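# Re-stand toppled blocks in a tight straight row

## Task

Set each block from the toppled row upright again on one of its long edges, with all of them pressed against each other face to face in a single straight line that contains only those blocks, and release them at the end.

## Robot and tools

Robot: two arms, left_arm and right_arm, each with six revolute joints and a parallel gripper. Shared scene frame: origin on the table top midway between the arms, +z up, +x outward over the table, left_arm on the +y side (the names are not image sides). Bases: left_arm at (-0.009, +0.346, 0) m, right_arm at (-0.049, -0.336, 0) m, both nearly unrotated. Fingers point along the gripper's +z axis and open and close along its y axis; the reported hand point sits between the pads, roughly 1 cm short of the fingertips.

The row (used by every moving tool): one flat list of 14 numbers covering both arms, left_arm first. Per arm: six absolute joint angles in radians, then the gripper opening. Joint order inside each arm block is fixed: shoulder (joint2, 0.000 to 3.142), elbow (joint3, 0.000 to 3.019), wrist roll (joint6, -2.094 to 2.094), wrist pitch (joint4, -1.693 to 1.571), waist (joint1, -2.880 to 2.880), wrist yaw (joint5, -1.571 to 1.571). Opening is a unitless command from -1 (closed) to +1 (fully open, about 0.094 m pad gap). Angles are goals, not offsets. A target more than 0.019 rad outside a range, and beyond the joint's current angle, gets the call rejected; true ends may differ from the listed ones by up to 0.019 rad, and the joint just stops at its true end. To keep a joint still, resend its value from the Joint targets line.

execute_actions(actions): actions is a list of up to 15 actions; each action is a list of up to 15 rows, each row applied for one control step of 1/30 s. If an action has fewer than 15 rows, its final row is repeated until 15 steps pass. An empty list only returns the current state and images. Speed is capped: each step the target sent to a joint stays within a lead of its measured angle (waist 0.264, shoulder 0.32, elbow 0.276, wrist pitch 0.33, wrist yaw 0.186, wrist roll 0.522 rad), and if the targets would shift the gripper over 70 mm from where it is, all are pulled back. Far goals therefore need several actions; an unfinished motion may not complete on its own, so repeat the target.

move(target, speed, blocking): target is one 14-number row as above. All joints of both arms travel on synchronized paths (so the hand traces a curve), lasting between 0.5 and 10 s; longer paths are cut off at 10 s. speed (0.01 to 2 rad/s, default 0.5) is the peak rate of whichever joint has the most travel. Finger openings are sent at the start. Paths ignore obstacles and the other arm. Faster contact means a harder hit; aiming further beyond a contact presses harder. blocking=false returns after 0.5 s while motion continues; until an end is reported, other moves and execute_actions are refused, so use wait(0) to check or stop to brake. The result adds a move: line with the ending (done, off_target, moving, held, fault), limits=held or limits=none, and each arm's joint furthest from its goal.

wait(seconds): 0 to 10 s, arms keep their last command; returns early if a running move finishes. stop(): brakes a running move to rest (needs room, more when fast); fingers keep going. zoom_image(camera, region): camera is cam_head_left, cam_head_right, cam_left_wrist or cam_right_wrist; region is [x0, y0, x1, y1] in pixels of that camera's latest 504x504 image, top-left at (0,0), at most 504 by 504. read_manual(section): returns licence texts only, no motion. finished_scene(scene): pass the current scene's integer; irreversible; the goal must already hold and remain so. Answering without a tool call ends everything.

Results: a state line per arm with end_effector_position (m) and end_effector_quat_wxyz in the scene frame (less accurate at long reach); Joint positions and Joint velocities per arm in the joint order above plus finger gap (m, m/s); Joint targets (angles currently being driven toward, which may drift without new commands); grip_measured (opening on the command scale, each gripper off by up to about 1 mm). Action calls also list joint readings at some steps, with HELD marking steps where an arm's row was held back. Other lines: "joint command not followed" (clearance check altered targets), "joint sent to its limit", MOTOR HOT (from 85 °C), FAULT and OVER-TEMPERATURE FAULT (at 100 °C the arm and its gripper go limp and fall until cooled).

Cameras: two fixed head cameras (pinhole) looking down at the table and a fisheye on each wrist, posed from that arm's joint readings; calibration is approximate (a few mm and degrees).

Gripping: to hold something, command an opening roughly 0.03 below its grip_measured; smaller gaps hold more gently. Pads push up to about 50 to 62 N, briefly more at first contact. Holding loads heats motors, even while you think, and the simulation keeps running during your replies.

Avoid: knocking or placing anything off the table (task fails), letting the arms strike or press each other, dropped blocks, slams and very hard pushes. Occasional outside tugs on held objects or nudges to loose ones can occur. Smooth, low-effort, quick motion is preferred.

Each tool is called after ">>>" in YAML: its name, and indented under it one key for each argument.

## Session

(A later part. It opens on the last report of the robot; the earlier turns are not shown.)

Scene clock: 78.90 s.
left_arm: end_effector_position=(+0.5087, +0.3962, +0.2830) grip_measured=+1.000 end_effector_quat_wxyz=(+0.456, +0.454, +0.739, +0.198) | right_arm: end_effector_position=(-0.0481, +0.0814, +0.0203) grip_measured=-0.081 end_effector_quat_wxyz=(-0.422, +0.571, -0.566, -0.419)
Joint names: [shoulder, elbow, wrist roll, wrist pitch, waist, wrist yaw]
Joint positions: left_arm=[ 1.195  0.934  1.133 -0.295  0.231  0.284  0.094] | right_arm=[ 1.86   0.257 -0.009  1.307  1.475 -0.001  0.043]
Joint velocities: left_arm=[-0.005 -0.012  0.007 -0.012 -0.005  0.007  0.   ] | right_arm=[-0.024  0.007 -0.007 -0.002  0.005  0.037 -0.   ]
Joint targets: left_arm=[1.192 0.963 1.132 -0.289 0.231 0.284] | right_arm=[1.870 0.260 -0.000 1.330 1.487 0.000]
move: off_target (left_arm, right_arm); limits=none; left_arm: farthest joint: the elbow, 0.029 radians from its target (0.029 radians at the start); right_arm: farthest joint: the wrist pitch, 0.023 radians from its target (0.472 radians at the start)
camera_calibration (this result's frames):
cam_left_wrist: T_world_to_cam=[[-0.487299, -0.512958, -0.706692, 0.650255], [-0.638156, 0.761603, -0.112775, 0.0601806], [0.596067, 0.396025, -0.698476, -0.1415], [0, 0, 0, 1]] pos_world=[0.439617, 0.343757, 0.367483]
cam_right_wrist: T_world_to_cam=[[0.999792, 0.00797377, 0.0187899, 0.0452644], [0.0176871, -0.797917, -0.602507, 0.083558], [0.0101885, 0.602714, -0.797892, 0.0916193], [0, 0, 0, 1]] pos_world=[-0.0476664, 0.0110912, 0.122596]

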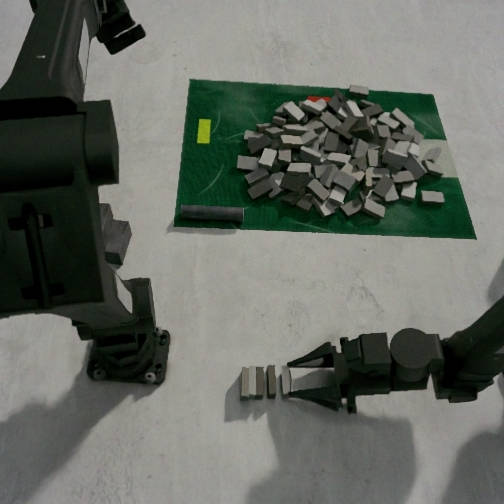

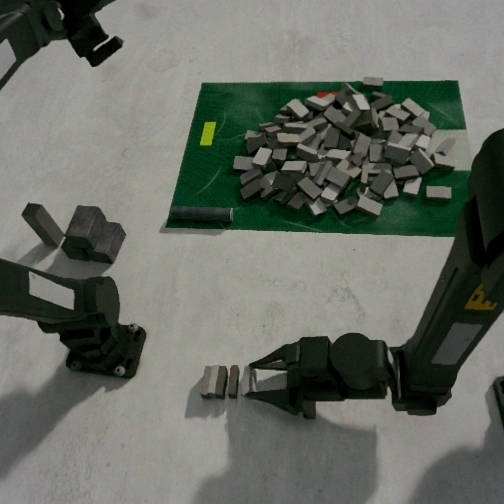

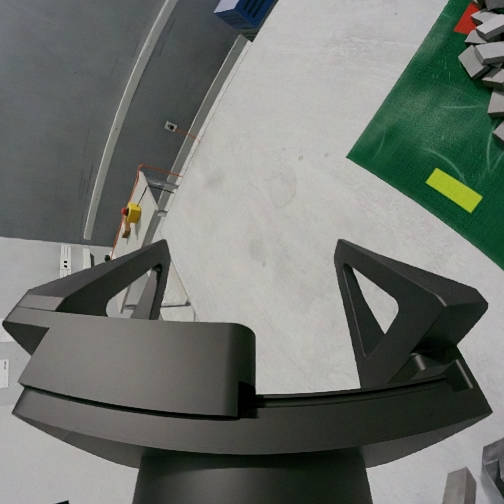

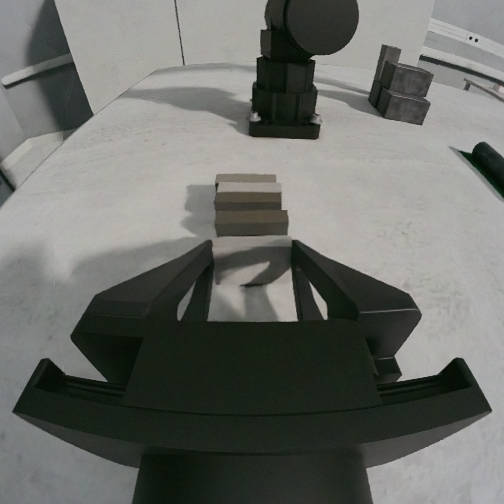

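>>> move:
  target: [1.192,0.963,1.132,-0.289,0.231,0.284,1,1.915,0.3,0,1.3,1.487,0,-0.11]
  speed: 0.06

>>> move:
  target: [1.192,0.963,1.132,-0.289,0.231,0.284,1,1.905,0.29,0,1.3,1.487,0,0.5]

>>> move:
  target: [1.192,0.963,1.132,-0.289,0.231,0.284,1,1.2,0.3,0,0.6,1.487,0,0.5]

>>> move:
  target: [1.192,0.963,1.132,-0.289,0.231,0.284,1,1.45,1.2,1.585,-1.2,1.487,0,1]
  speed: 0.9

>>> move:
  target: [1.192,0.963,1.132,-0.289,0.231,0.284,1,1.68,1.125,1.585,-1.02,1.487,0,1]
  speed: 0.3

Scene clock: 81.57 s.
left_arm: end_effector_position=(+0.5087, +0.3962, +0.2830) grip_measured=+1.000 end_effector_quat_wxyz=(+0.456, +0.454, +0.739, +0.198) | right_arm: end_effector_position=(-0.0481, +0.0918, +0.0191) grip_measured=-0.081 end_effector_quat_wxyz=(-0.425, +0.569, -0.564, -0.422)
Joint names: [shoulder, elbow, wrist roll, wrist pitch, waist, wrist yaw]
Joint positions: left_arm=[ 1.195  0.934  1.133 -0.295  0.231  0.284  0.094] | right_arm=[ 1.879  0.284 -0.008  1.307  1.475 -0.001  0.043]
Joint velocities: left_arm=[-0.005 -0.002 -0.095 -0.002 -0.015  0.007  0.   ] | right_arm=[-0.005 -0.022 -0.007  0.002  0.005 -0.007  0.   ]
Joint targets: left_arm=[1.192 0.963 1.132 -0.289 0.231 0.284] | right_arm=[1.915 0.300 0.000 1.300 1.487 -0.000]
move: off_target (left_arm, right_arm); limits=none; left_arm: farthest joint: the elbow, 0.029 radians from its target (0.029 radians at the start); right_arm: farthest joint: the shoulder, 0.036 radians from its target (0.055 radians at the start)
camera_calibration (this result's frames):
cam_left_wrist: T_world_to_cam=[[-0.487299, -0.512958, -0.706692, 0.650255], [-0.638156, 0.761603, -0.112775, 0.0601806], [0.596067, 0.396025, -0.698476, -0.1415], [0, 0, 0, 1]] pos_world=[0.439617, 0.343757, 0.367483]
cam_right_wrist: T_world_to_cam=[[0.999799, 0.00769329, 0.0185055, 0.0452246], [0.017384, -0.792369, -0.609794, 0.0907697], [0.00997188, 0.609993, -0.792344, 0.0836266], [0, 0, 0, 1]] pos_world=[-0.0476274, 0.0205636, 0.120775]

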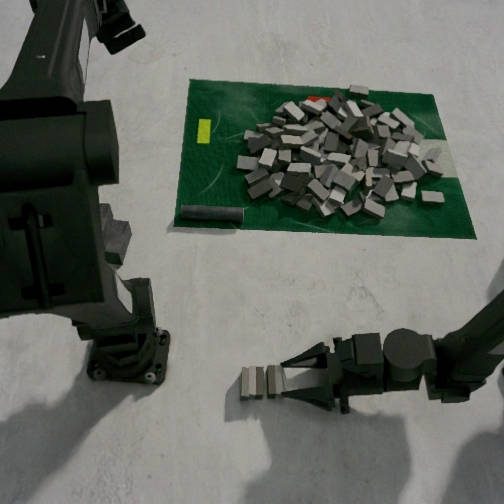

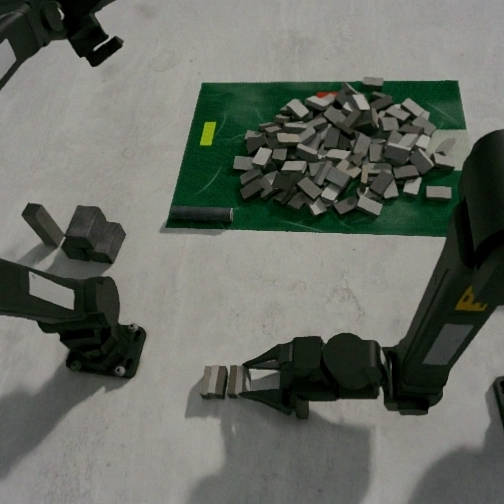

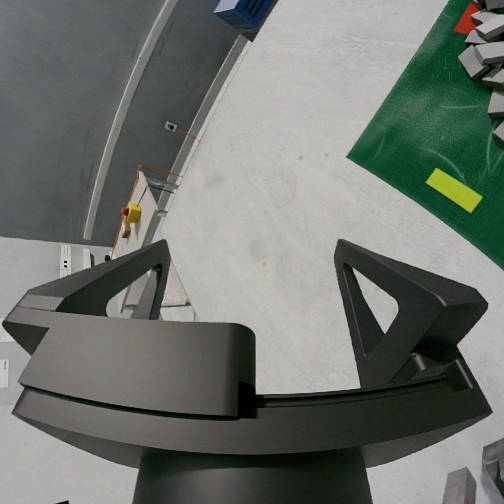

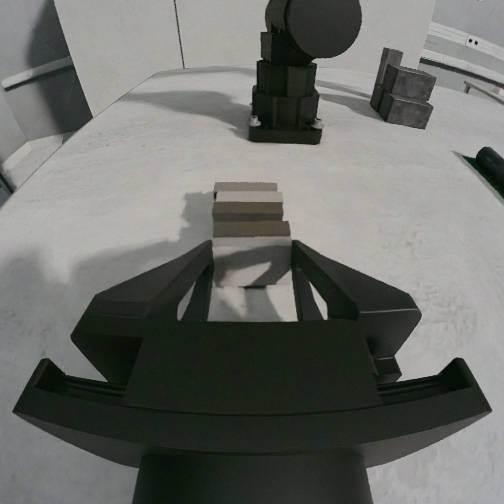

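Scene clock: 82.33 s.
left_arm: end_effector_position=(+0.5087, +0.3962, +0.2830) grip_measured=+1.000 end_effector_quat_wxyz=(+0.456, +0.454, +0.739, +0.198) | right_arm: end_effector_position=(-0.0481, +0.0910, +0.0160) grip_measured=+0.497 end_effector_quat_wxyz=(-0.423, +0.570, -0.566, -0.419)
Joint names: [shoulder, elbow, wrist roll, wrist pitch, waist, wrist yaw]
Joint positions: left_arm=[ 1.195  0.934  1.133 -0.295  0.231  0.284  0.094] | right_arm=[ 1.886  0.284 -0.008  1.307  1.475 -0.001  0.07 ]
Joint velocities: left_arm=[-0.024 -0.002 -0.022 -0.017 -0.005 -0.022  0.   ] | right_arm=[ 0.005 -0.007 -0.037 -0.007 -0.024  0.066 -0.   ]
Joint targets: left_arm=[1.192 0.963 1.132 -0.289 0.231 0.284] | right_arm=[1.905 0.290 -0.000 1.300 1.487 -0.000]
move: off_target (left_arm); limits=none; left_arm: farthest joint: the elbow, 0.029 radians from its target (0.029 radians at the start); right_arm: farthest joint: the shoulder, 0.019 radians from its target (0.026 radians at the start)
camera_calibration (this result's frames):
cam_left_wrist: T_world_to_cam=[[-0.487299, -0.512958, -0.706692, 0.650255], [-0.638156, 0.761603, -0.112775, 0.0601806], [0.596067, 0.396025, -0.698476, -0.1415], [0, 0, 0, 1]] pos_world=[0.439617, 0.343757, 0.367483]
cam_right_wrist: T_world_to_cam=[[0.999799, 0.00783422, 0.0184386, 0.0452777], [0.0173793, -0.796999, -0.603731, 0.088522], [0.0099658, 0.60393, -0.796975, 0.0823241], [0, 0, 0, 1]] pos_world=[-0.0476275, 0.0204792, 0.118219]

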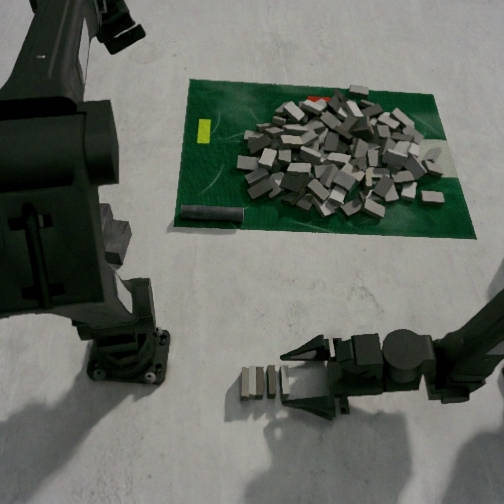

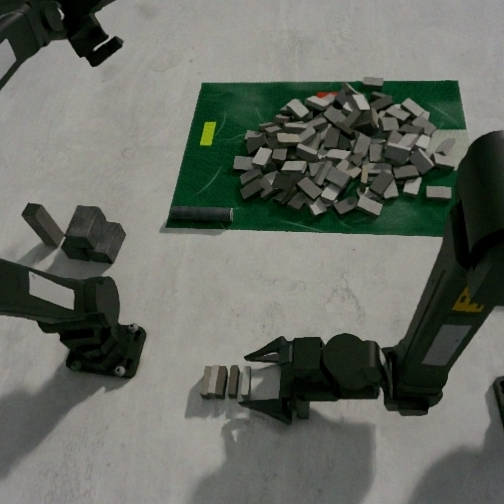

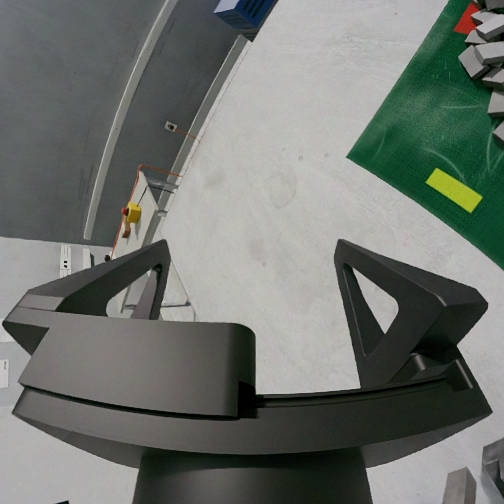

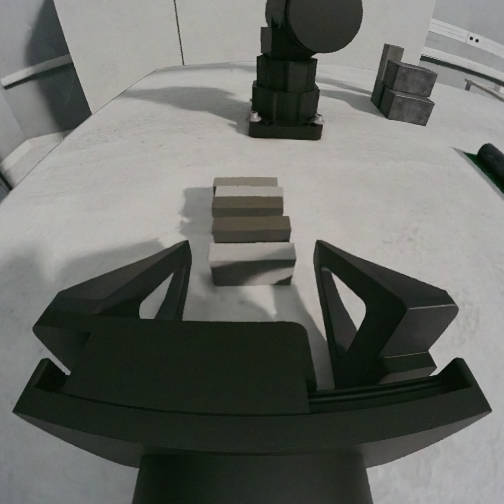

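Scene clock: 84.27 s.
left_arm: end_effector_position=(+0.5087, +0.3962, +0.2830) grip_measured=+1.000 end_effector_quat_wxyz=(+0.456, +0.454, +0.739, +0.198) | right_arm: end_effector_position=(-0.0481, +0.0788, +0.1320) grip_measured=+0.497 end_effector_quat_wxyz=(-0.420, +0.572, -0.568, -0.417)
Joint names: [shoulder, elbow, wrist roll, wrist pitch, waist, wrist yaw]
Joint positions: left_arm=[ 1.195  0.934  1.133 -0.295  0.231  0.284  0.094] | right_arm=[ 1.197  0.284 -0.008  0.61   1.475 -0.001  0.07 ]
Joint velocities: left_arm=[-0.015 -0.017  0.007 -0.002 -0.005 -0.081  0.   ] | right_arm=[ 0.005 -0.002  0.051 -0.002  0.015 -0.007 -0.001]
Joint targets: left_arm=[1.192 0.963 1.132 -0.289 0.231 0.284] | right_arm=[1.200 0.300 0.000 0.600 1.487 0.000]
move: off_target (left_arm); limits=none; left_arm: farthest joint: the elbow, 0.029 radians from its target (0.029 radians at the start); right_arm: farthest joint: the elbow, 0.016 radians from its target (0.016 radians at the start)
camera_calibration (this result's frames):
cam_left_wrist: T_world_to_cam=[[-0.487299, -0.512958, -0.706692, 0.650255], [-0.638156, 0.761603, -0.112775, 0.0601806], [0.596067, 0.396025, -0.698476, -0.1415], [0, 0, 0, 1]] pos_world=[0.439617, 0.343757, 0.367483]
cam_right_wrist: T_world_to_cam=[[0.999799, 0.00798865, 0.0183638, 0.0432435], [0.0173743, -0.802037, -0.597021, 0.148379], [0.00995907, 0.59722, -0.802015, 0.183352], [0, 0, 0, 1]] pos_world=[-0.0476388, 0.00915839, 0.234842]

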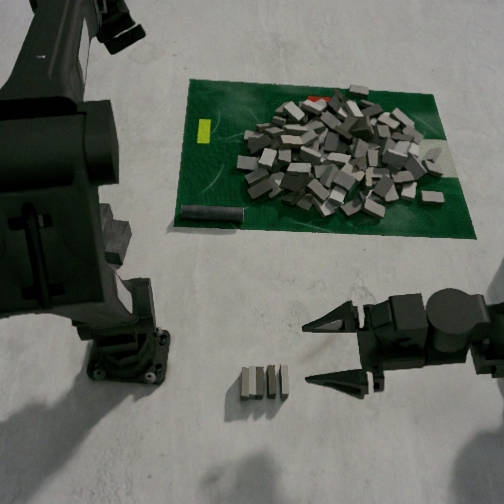

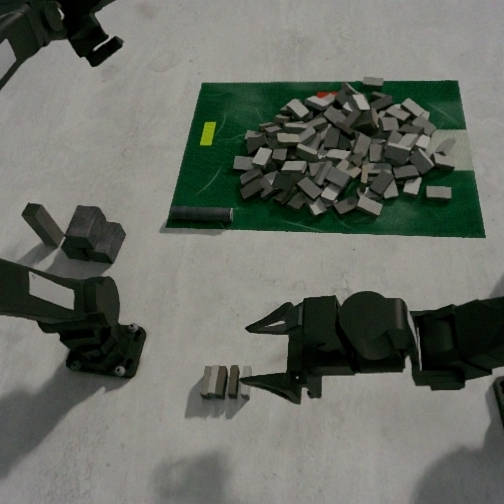

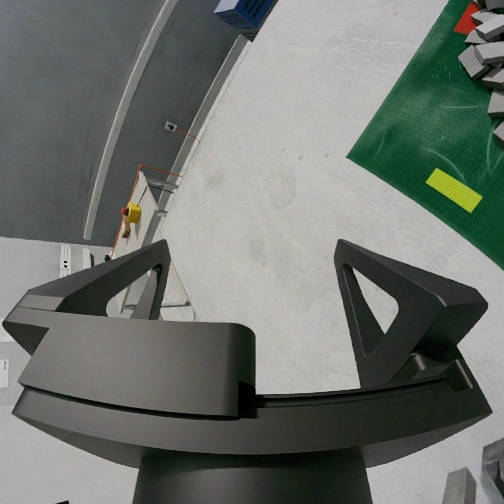

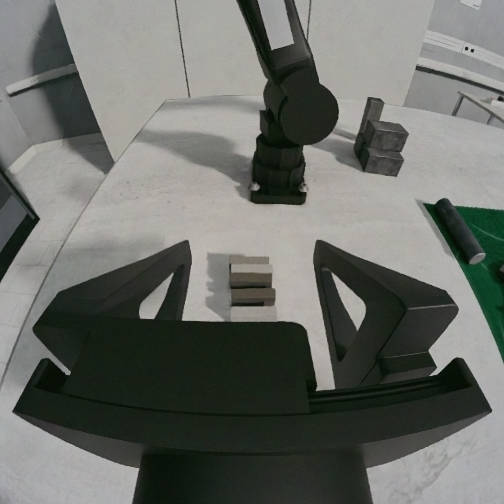

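Scene clock: 87.17 s.
left_arm: end_effector_position=(+0.5087, +0.3962, +0.2830) grip_measured=+1.000 end_effector_quat_wxyz=(+0.456, +0.454, +0.739, +0.198) | right_arm: end_effector_position=(-0.0481, +0.0934, +0.1681) grip_measured=+1.000 end_effector_quat_wxyz=(-0.000, +0.003, +0.999, +0.054)
Joint names: [shoulder, elbow, wrist roll, wrist pitch, waist, wrist yaw]
Joint positions: left_arm=[ 1.195  0.934  1.133 -0.295  0.231  0.284  0.094] | right_arm=[ 1.428  1.157  1.576 -1.191  1.475 -0.001  0.094]
Joint velocities: left_arm=[ 0.005  0.002  0.051 -0.012 -0.005 -0.11   0.   ] | right_arm=[ 0.005 -0.007 -0.007 -0.007 -0.015 -0.081  0.   ]
Joint targets: left_arm=[1.192 0.963 1.132 -0.289 0.231 0.284] | right_arm=[1.450 1.200 1.585 -1.200 1.487 0.000]
move: off_target (left_arm, right_arm); limits=none; left_arm: farthest joint: the elbow, 0.029 radians from its target (0.029 radians at the start); right_arm: farthest joint: the elbow, 0.043 radians from its target (0.916 radians at the start)
camera_calibration (this result's frames):
cam_left_wrist: T_world_to_cam=[[-0.487299, -0.512958, -0.706692, 0.650255], [-0.638156, 0.761603, -0.112775, 0.0601806], [0.596067, 0.396025, -0.698476, -0.1415], [0, 0, 0, 1]] pos_world=[0.439617, 0.343757, 0.367483]
cam_right_wrist: T_world_to_cam=[[0.00574226, -0.993885, -0.110267, 0.109806], [-0.80913, -0.0694133, 0.583515, -0.125005], [-0.587601, 0.0858699, -0.804582, 0.222954], [0, 0, 0, 1]] pos_world=[0.0292319, 0.0813122, 0.264435]

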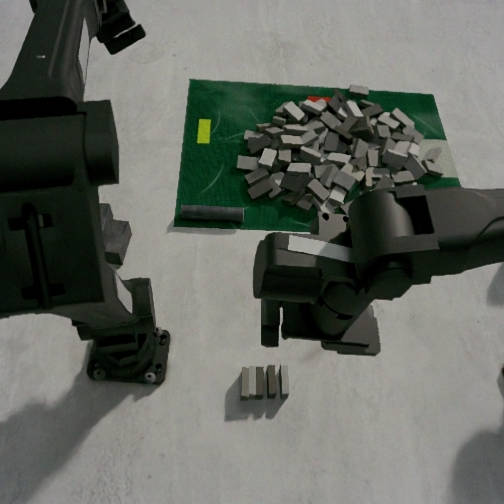

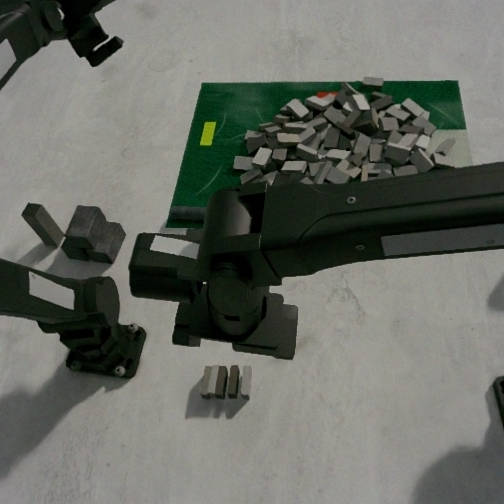

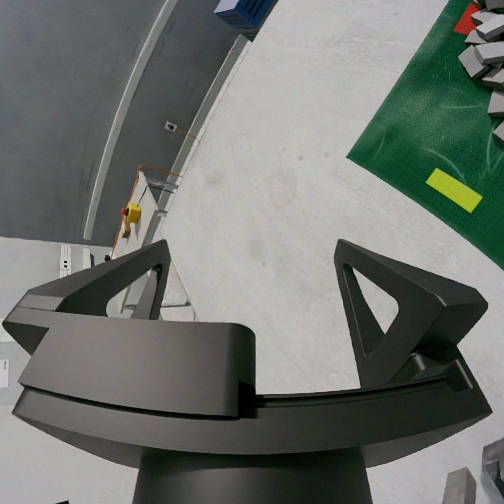

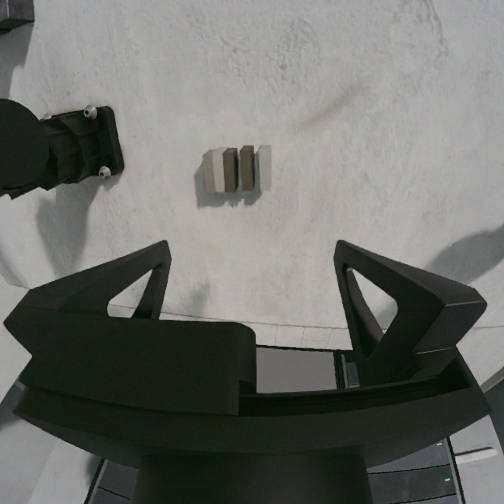

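Scene clock: 88.43 s.
left_arm: end_effector_position=(+0.5087, +0.3962, +0.2830) grip_measured=+1.000 end_effector_quat_wxyz=(+0.456, +0.454, +0.739, +0.198) | right_arm: end_effector_position=(-0.0481, +0.1162, +0.0573) grip_measured=+1.000 end_effector_quat_wxyz=(-0.000, +0.003, +1.000, -0.001)
Joint names: [shoulder, elbow, wrist roll, wrist pitch, waist, wrist yaw]
Joint positions: left_arm=[ 1.195  0.934  1.133 -0.295  0.231  0.284  0.094] | right_arm=[ 1.668  1.125  1.576 -1.03   1.475 -0.001  0.094]
Joint velocities: left_arm=[-0.005 -0.007 -0.051 -0.022 -0.005  0.007  0.   ] | right_arm=[-0.015  0.002 -0.051 -0.007  0.005 -0.066  0.   ]
Joint targets: left_arm=[1.192 0.963 1.132 -0.289 0.231 0.284] | right_arm=[1.680 1.125 1.585 -1.020 1.487 -0.000]
move: off_target (left_arm); limits=none; left_arm: farthest joint: the elbow, 0.029 radians from its target (0.029 radians at the start); right_arm: farthest joint: the waist, 0.012 radians from its target (0.012 radians at the start)
camera_calibration (this result's frames):
cam_left_wrist: T_world_to_cam=[[-0.487299, -0.512958, -0.706692, 0.650255], [-0.638156, 0.761603, -0.112775, 0.0601806], [0.596067, 0.396025, -0.698476, -0.1415], [0, 0, 0, 1]] pos_world=[0.439617, 0.343757, 0.367483]
cam_right_wrist: T_world_to_cam=[[0.00535468, -0.999986, 0.000133699, 0.114587], [-0.809068, -0.00425378, 0.5877, -0.0665912], [-0.587691, -0.00325512, -0.809079, 0.142516], [0, 0, 0, 1]] pos_world=[0.0292648, 0.114766, 0.154427]

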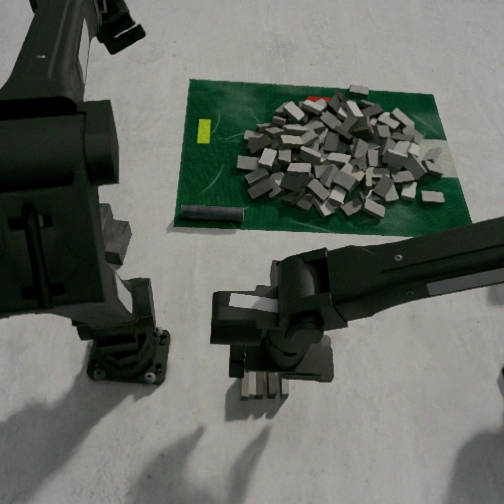

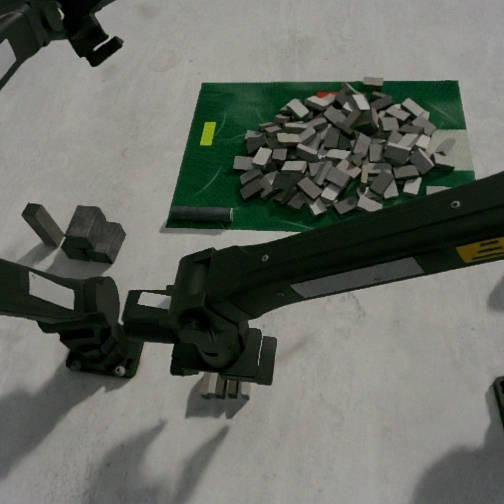

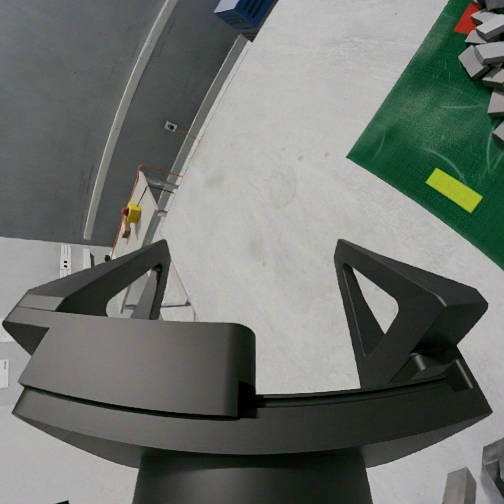

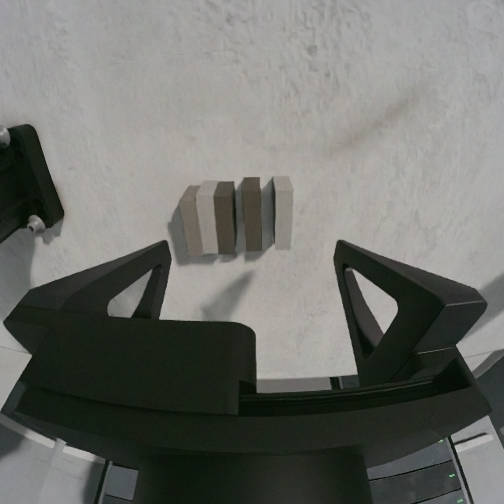

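>>> move:
  target: [1.192,0.963,1.132,-0.289,0.231,0.284,1,1.715,1.16,1.585,-0.99,1.487,0,1]
  speed: 0.1

>>> move:
  target: [1.192,0.963,1.132,-0.289,0.231,0.284,1,1.768,1.1,1.585,-0.915,1.487,0,1]
  speed: 0.1

>>> execute_actions:
  actions:
    - [[1.192,0.963,1.132,-0.289,0.231,0.284,1,1.768,1.1,1.585,-0.915,1.487,0,0.6]]
    - [[1.192,0.963,1.132,-0.289,0.231,0.284,1,1.768,1.1,1.585,-0.915,1.487,0,0.4]]
    - [[1.192,0.963,1.132,-0.289,0.231,0.284,1,1.768,1.1,1.585,-0.915,1.487,0,0.27]]
    - [[1.192,0.963,1.132,-0.289,0.231,0.284,1,1.768,1.1,1.585,-0.915,1.487,0,0.17]]
    - [[1.192,0.963,1.132,-0.289,0.231,0.284,1,1.768,1.1,1.585,-0.915,1.487,0,0.6]]

>>> move:
  target: [1.192,0.963,1.132,-0.289,0.231,0.284,1,1.6,1.17,1.585,-1.1,1.487,0,0.6]
  speed: 0.3

>>> zoom_image:
  camera: "cam_right_wrist"
  region: [170,130,330,270]

Scene clock: 92.47 s.
left_arm: end_effector_position=(+0.5087, +0.3962, +0.2830) grip_measured=+1.000 end_effector_quat_wxyz=(+0.456, +0.454, +0.739, +0.198) | right_arm: end_effector_position=(-0.0481, +0.1213, +0.0454) grip_measured=+1.000 end_effector_quat_wxyz=(-0.000, +0.004, +1.000, -0.000)
Joint names: [shoulder, elbow, wrist roll, wrist pitch, waist, wrist yaw]
Joint positions: left_arm=[ 1.195  0.934  1.133 -0.295  0.231  0.284  0.094] | right_arm=[ 1.696  1.125  1.577 -1.     1.475 -0.001  0.094]
Joint velocities: left_arm=[ 0.005 -0.017 -0.037 -0.007  0.005  0.007  0.   ] | right_arm=[-0.005 -0.007  0.022  0.002  0.005  0.037  0.   ]
Joint targets: left_arm=[1.192 0.963 1.132 -0.289 0.231 0.284] | right_arm=[1.715 1.160 1.585 -0.990 1.487 -0.000]
move: off_target (left_arm, right_arm); limits=none; left_arm: farthest joint: the elbow, 0.029 radians from its target (0.029 radians at the start); right_arm: farthest joint: the elbow, 0.035 radians from its target (0.035 radians at the start)
camera_calibration (this result's frames):
cam_left_wrist: T_world_to_cam=[[-0.487299, -0.512958, -0.706692, 0.650255], [-0.638156, 0.761603, -0.112775, 0.0601806], [0.596067, 0.396025, -0.698476, -0.1415], [0, 0, 0, 1]] pos_world=[0.439617, 0.343757, 0.367483]
cam_right_wrist: T_world_to_cam=[[0.00497321, -0.999985, -0.00215482, 0.119816], [-0.809071, -0.00529012, 0.587687, -0.059436], [-0.58769, -0.00117929, -0.809086, 0.132643], [0, 0, 0, 1]] pos_world=[0.0292691, 0.119657, 0.142508]

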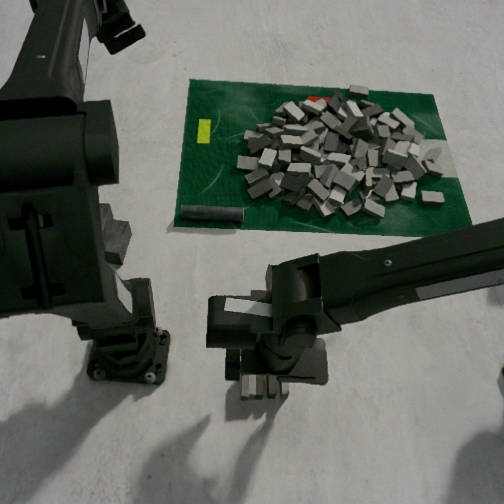

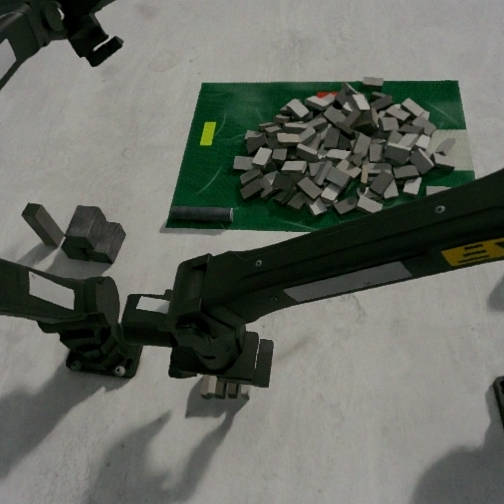

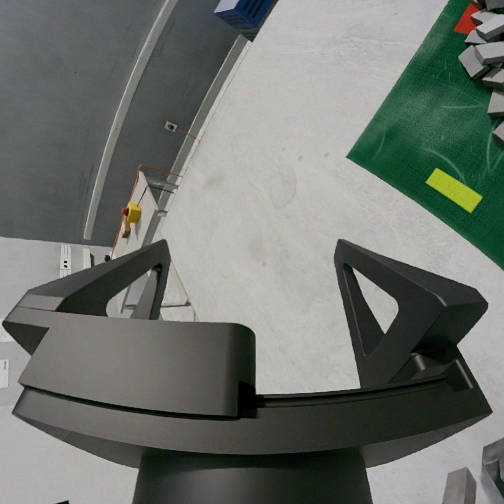

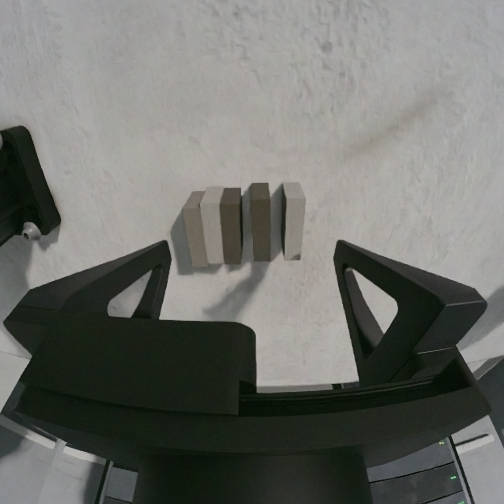

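Scene clock: 93.67 s.
left_arm: end_effector_position=(+0.5087, +0.3962, +0.2830) grip_measured=+1.000 end_effector_quat_wxyz=(+0.456, +0.454, +0.739, +0.198) | right_arm: end_effector_position=(-0.0481, +0.1250, +0.0166) grip_measured=+1.000 end_effector_quat_wxyz=(-0.000, +0.004, +1.000, +0.002)
Joint names: [shoulder, elbow, wrist roll, wrist pitch, waist, wrist yaw]
Joint positions: left_arm=[ 1.195  0.934  1.133 -0.295  0.231  0.284  0.094] | right_arm=[ 1.747  1.104  1.577 -0.925  1.475 -0.001  0.094]
Joint velocities: left_arm=[-0.015 -0.017 -0.007 -0.002 -0.005  0.007  0.   ] | right_arm=[-0.015  0.007 -0.007  0.022  0.015 -0.007  0.   ]
Joint targets: left_arm=[1.192 0.963 1.132 -0.289 0.231 0.284] | right_arm=[1.768 1.100 1.585 -0.915 1.487 -0.000]
move: off_target (left_arm, right_arm); limits=none; left_arm: farthest joint: the elbow, 0.029 radians from its target (0.029 radians at the start); right_arm: farthest joint: the shoulder, 0.021 radians from its target (0.072 radians at the start)
camera_calibration (this result's frames):
cam_left_wrist: T_world_to_cam=[[-0.487299, -0.512958, -0.706692, 0.650255], [-0.638156, 0.761603, -0.112775, 0.0601806], [0.596067, 0.396025, -0.698476, -0.1415], [0, 0, 0, 1]] pos_world=[0.439617, 0.343757, 0.367483]
cam_right_wrist: T_world_to_cam=[[0.00497322, -0.999972, -0.00558801, 0.123508], [-0.809073, -0.00730777, 0.587662, -0.0422442], [-0.587687, 0.00159853, -0.809087, 0.109013], [0, 0, 0, 1]] pos_world=[0.0292725, 0.123022, 0.113716]

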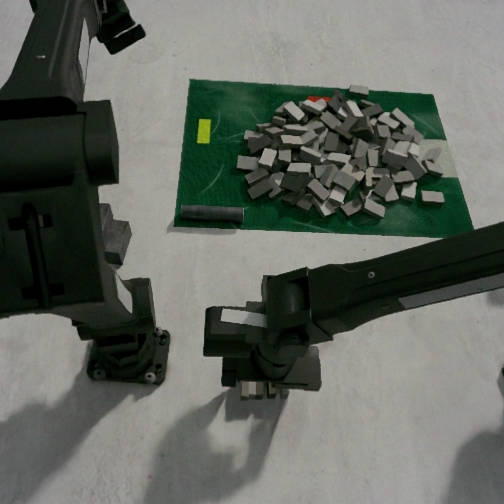

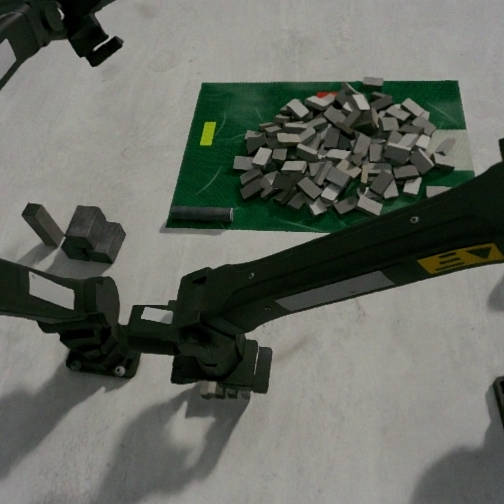

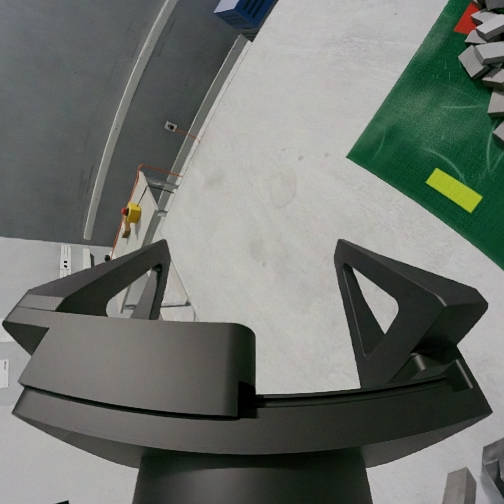

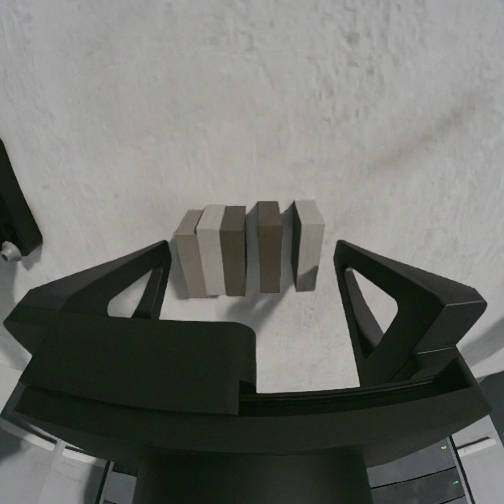

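Scene clock: 96.17 s.
left_arm: end_effector_position=(+0.5087, +0.3962, +0.2830) grip_measured=+1.000 end_effector_quat_wxyz=(+0.456, +0.454, +0.739, +0.198) | right_arm: end_effector_position=(-0.0481, +0.1265, +0.0164) grip_measured=+0.597 end_effector_quat_wxyz=(-0.000, +0.004, +1.000, +0.005)
Joint names: [shoulder, elbow, wrist roll, wrist pitch, waist, wrist yaw]
Joint positions: left_arm=[ 1.195  0.934  1.133 -0.295  0.231  0.284  0.094] | right_arm=[ 1.747  1.103  1.578 -0.917  1.475 -0.001  0.075]
Joint velocities: left_arm=[-0.005  0.012  0.007 -0.007 -0.005 -0.022  0.   ] | right_arm=[-0.015 -0.012  0.051 -0.007  0.005  0.007  0.   ]
Joint targets: left_arm=[1.192 0.963 1.132 -0.289 0.231 0.284] | right_arm=[1.768 1.100 1.585 -0.915 1.487 -0.000]
Step readings (joint positions; steps 1 to 15: 1st action; 16 to 30: 2nd action; 31 to 45: 3rd action; 46 to 60: 4th action; 61 to 75: 5th action):
0: left_arm=[1.195 0.934 1.133 -0.295 0.231 0.284] | right_arm=[1.747 1.104 1.577 -0.925 1.475 -0.001]
1: left_arm=[1.195 0.934 1.133 -0.295 0.231 0.284] | right_arm=[1.747 1.104 1.577 -0.925 1.475 -0.001]
2: left_arm=[1.195 0.934 1.133 -0.295 0.231 0.284] | right_arm=[1.747 1.104 1.577 -0.925 1.475 -0.001]
4: left_arm=[1.195 0.934 1.133 -0.295 0.231 0.284] | right_arm=[1.747 1.104 1.577 -0.924 1.475 -0.001]
8: left_arm=[1.195 0.934 1.133 -0.295 0.231 0.284] | right_arm=[1.747 1.104 1.577 -0.923 1.475 -0.001]
15: left_arm=[1.195 0.934 1.133 -0.295 0.231 0.284] | right_arm=[1.747 1.104 1.577 -0.923 1.475 -0.001]
16: left_arm=[1.195 0.934 1.133 -0.295 0.231 0.284] | right_arm=[1.747 1.104 1.577 -0.922 1.475 -0.001]
17: left_arm=[1.195 0.934 1.133 -0.295 0.231 0.284] | right_arm=[1.747 1.104 1.577 -0.920 1.475 -0.001]
19: left_arm=[1.195 0.934 1.133 -0.295 0.231 0.284] | right_arm=[1.747 1.104 1.577 -0.918 1.475 -0.001]
23: left_arm=[1.195 0.934 1.133 -0.295 0.231 0.284] | right_arm=[1.747 1.104 1.577 -0.918 1.475 -0.001]
30: left_arm=[1.195 0.934 1.133 -0.295 0.231 0.284] | right_arm=[1.747 1.104 1.577 -0.918 1.475 -0.001]
31: left_arm=[1.195 0.934 1.133 -0.295 0.231 0.284] | right_arm=[1.747 1.104 1.578 -0.918 1.475 -0.001]
32: left_arm=[1.195 0.934 1.133 -0.295 0.231 0.284] | right_arm=[1.747 1.104 1.578 -0.918 1.475 -0.001]
34: left_arm=[1.195 0.934 1.133 -0.295 0.231 0.284] | right_arm=[1.747 1.104 1.578 -0.918 1.475 -0.001]
38: left_arm=[1.195 0.934 1.133 -0.295 0.231 0.284] | right_arm=[1.747 1.104 1.578 -0.918 1.475 -0.001]
45: left_arm=[1.195 0.934 1.133 -0.295 0.231 0.284] | right_arm=[1.747 1.104 1.578 -0.918 1.475 -0.001]
46: left_arm=[1.195 0.934 1.133 -0.295 0.231 0.284] | right_arm=[1.747 1.104 1.578 -0.917 1.475 -0.001]
47: left_arm=[1.195 0.934 1.133 -0.295 0.231 0.284] | right_arm=[1.747 1.103 1.578 -0.917 1.475 -0.001]
49: left_arm=[1.195 0.934 1.133 -0.295 0.231 0.284] | right_arm=[1.747 1.103 1.578 -0.917 1.475 -0.001]
53: left_arm=[1.195 0.934 1.133 -0.295 0.231 0.284] | right_arm=[1.747 1.103 1.578 -0.917 1.475 -0.001]
60: left_arm=[1.195 0.934 1.133 -0.295 0.231 0.284] | right_arm=[1.747 1.103 1.578 -0.917 1.475 -0.001]
61: left_arm=[1.195 0.934 1.133 -0.295 0.231 0.284] | right_arm=[1.747 1.103 1.578 -0.917 1.475 -0.001]
62: left_arm=[1.195 0.934 1.133 -0.295 0.231 0.284] | right_arm=[1.747 1.103 1.578 -0.917 1.475 -0.001]
64: left_arm=[1.195 0.934 1.133 -0.295 0.231 0.284] | right_arm=[1.747 1.103 1.578 -0.917 1.475 -0.001]
68: left_arm=[1.195 0.934 1.133 -0.295 0.231 0.284] | right_arm=[1.747 1.103 1.578 -0.917 1.475 -0.001]
75: Joint positions above
camera_calibration (this result's frames):
cam_left_wrist: T_world_to_cam=[[-0.487299, -0.512958, -0.706692, 0.650255], [-0.638156, 0.761603, -0.112775, 0.0601806], [0.596067, 0.396025, -0.698476, -0.1415], [0, 0, 0, 1]] pos_world=[0.439617, 0.343757, 0.367483]
cam_right_wrist: T_world_to_cam=[[0.00382887, -0.999915, -0.0124534, 0.125071], [-0.809083, -0.0104164, 0.587602, -0.0417068], [-0.587682, 0.00782594, -0.809054, 0.108042], [0, 0, 0, 1]] pos_world=[0.0292714, 0.12378, 0.113477]

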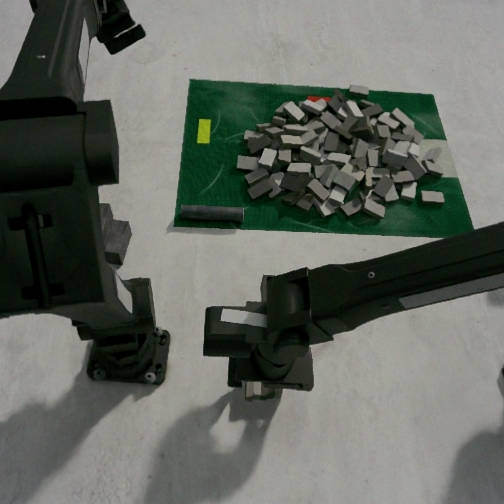

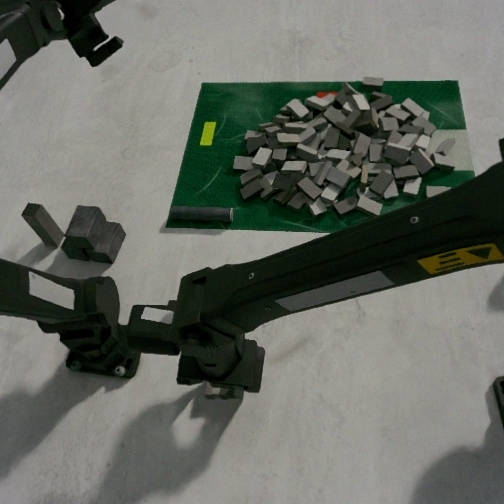

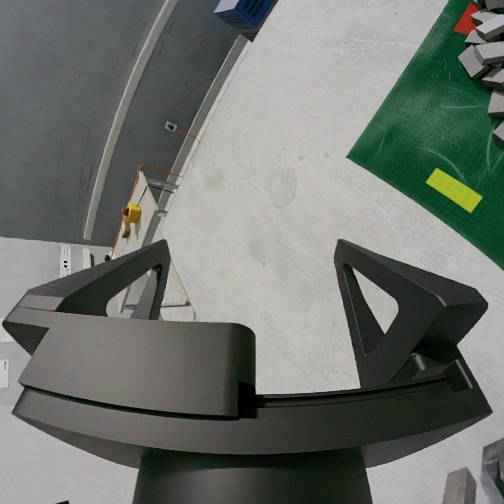

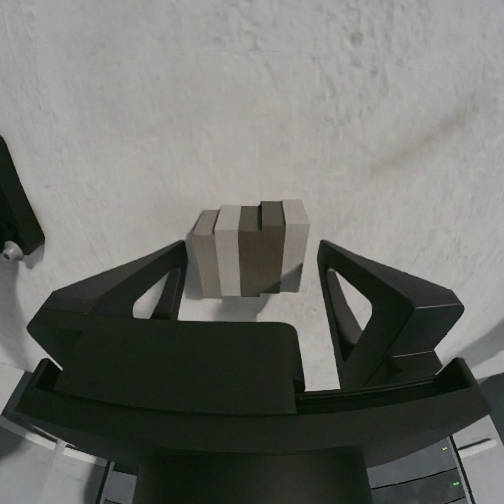

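Scene clock: 97.20 s.
left_arm: end_effector_position=(+0.5087, +0.3962, +0.2830) grip_measured=+1.000 end_effector_quat_wxyz=(+0.456, +0.454, +0.739, +0.198) | right_arm: end_effector_position=(-0.0481, +0.1080, +0.0898) grip_measured=+0.597 end_effector_quat_wxyz=(-0.000, +0.004, +1.000, +0.007)
Joint names: [shoulder, elbow, wrist roll, wrist pitch, waist, wrist yaw]
Joint positions: left_arm=[ 1.195  0.934  1.133 -0.295  0.231  0.284  0.094] | right_arm=[ 1.597  1.132  1.578 -1.091  1.475 -0.001  0.075]
Joint velocities: left_arm=[-0.005 -0.002 -0.125 -0.002 -0.015 -0.037  0.   ] | right_arm=[-0.015  0.007 -0.007 -0.002 -0.005  0.037  0.   ]
Joint targets: left_arm=[1.192 0.963 1.132 -0.289 0.231 0.284] | right_arm=[1.600 1.170 1.585 -1.100 1.487 0.000]
move: off_target (left_arm, right_arm); limits=none; left_arm: farthest joint: the elbow, 0.029 radians from its target (0.029 radians at the start); right_arm: farthest joint: the elbow, 0.038 radians from its target (0.067 radians at the start)
camera_calibration (this result's frames):
cam_left_wrist: T_world_to_cam=[[-0.487299, -0.512958, -0.706692, 0.650255], [-0.638156, 0.761603, -0.112775, 0.0601806], [0.596067, 0.396025, -0.698476, -0.1415], [0, 0, 0, 1]] pos_world=[0.439617, 0.343757, 0.367483]
cam_right_wrist: T_world_to_cam=[[0.00382892, -0.999866, -0.0158862, 0.107735], [-0.809085, -0.0124337, 0.58756, -0.0848458], [-0.587679, 0.0106036, -0.809024, 0.167289], [0, 0, 0, 1]] pos_world=[0.0292524, 0.104892, 0.186905]

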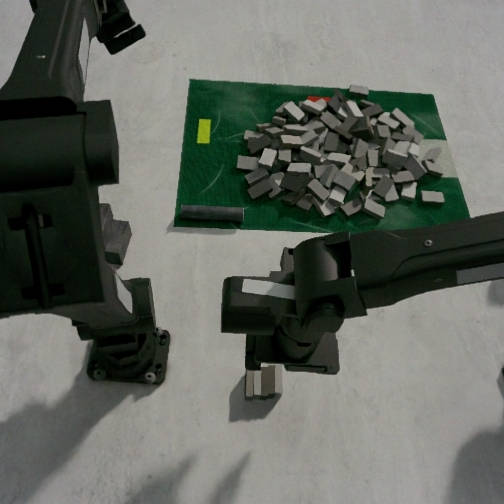

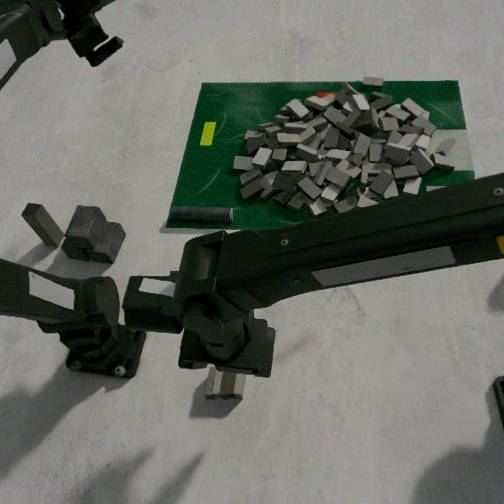

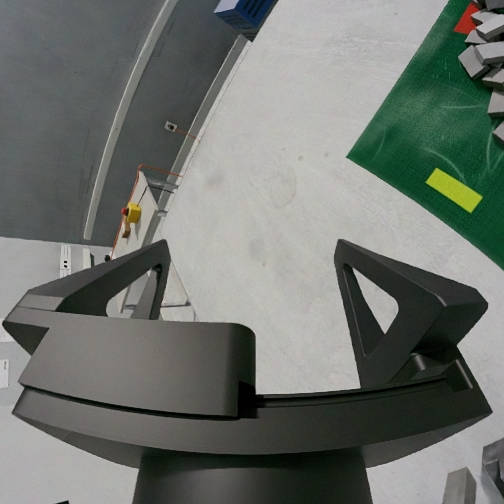

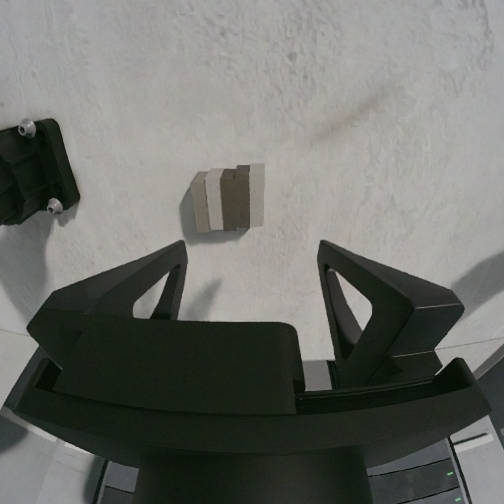

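Region (170, 130, 330, 270) of cam_right_wrist's 504x504 image, scaled by 3.150, with more detail than that image has; it fills the top 441 rows of this view, and the rest is white.

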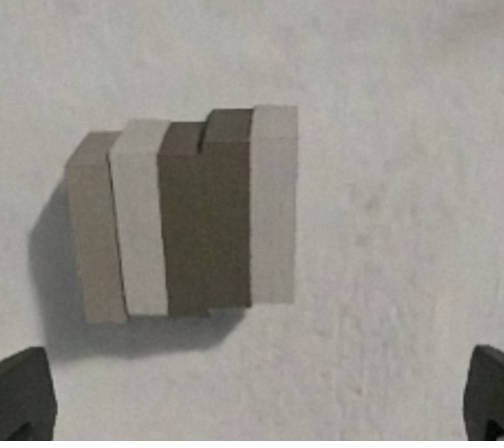

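Offsets of a few mm; acceptable.

>>> finished_scene:
  scene: 2

The scene is finished: the task was done.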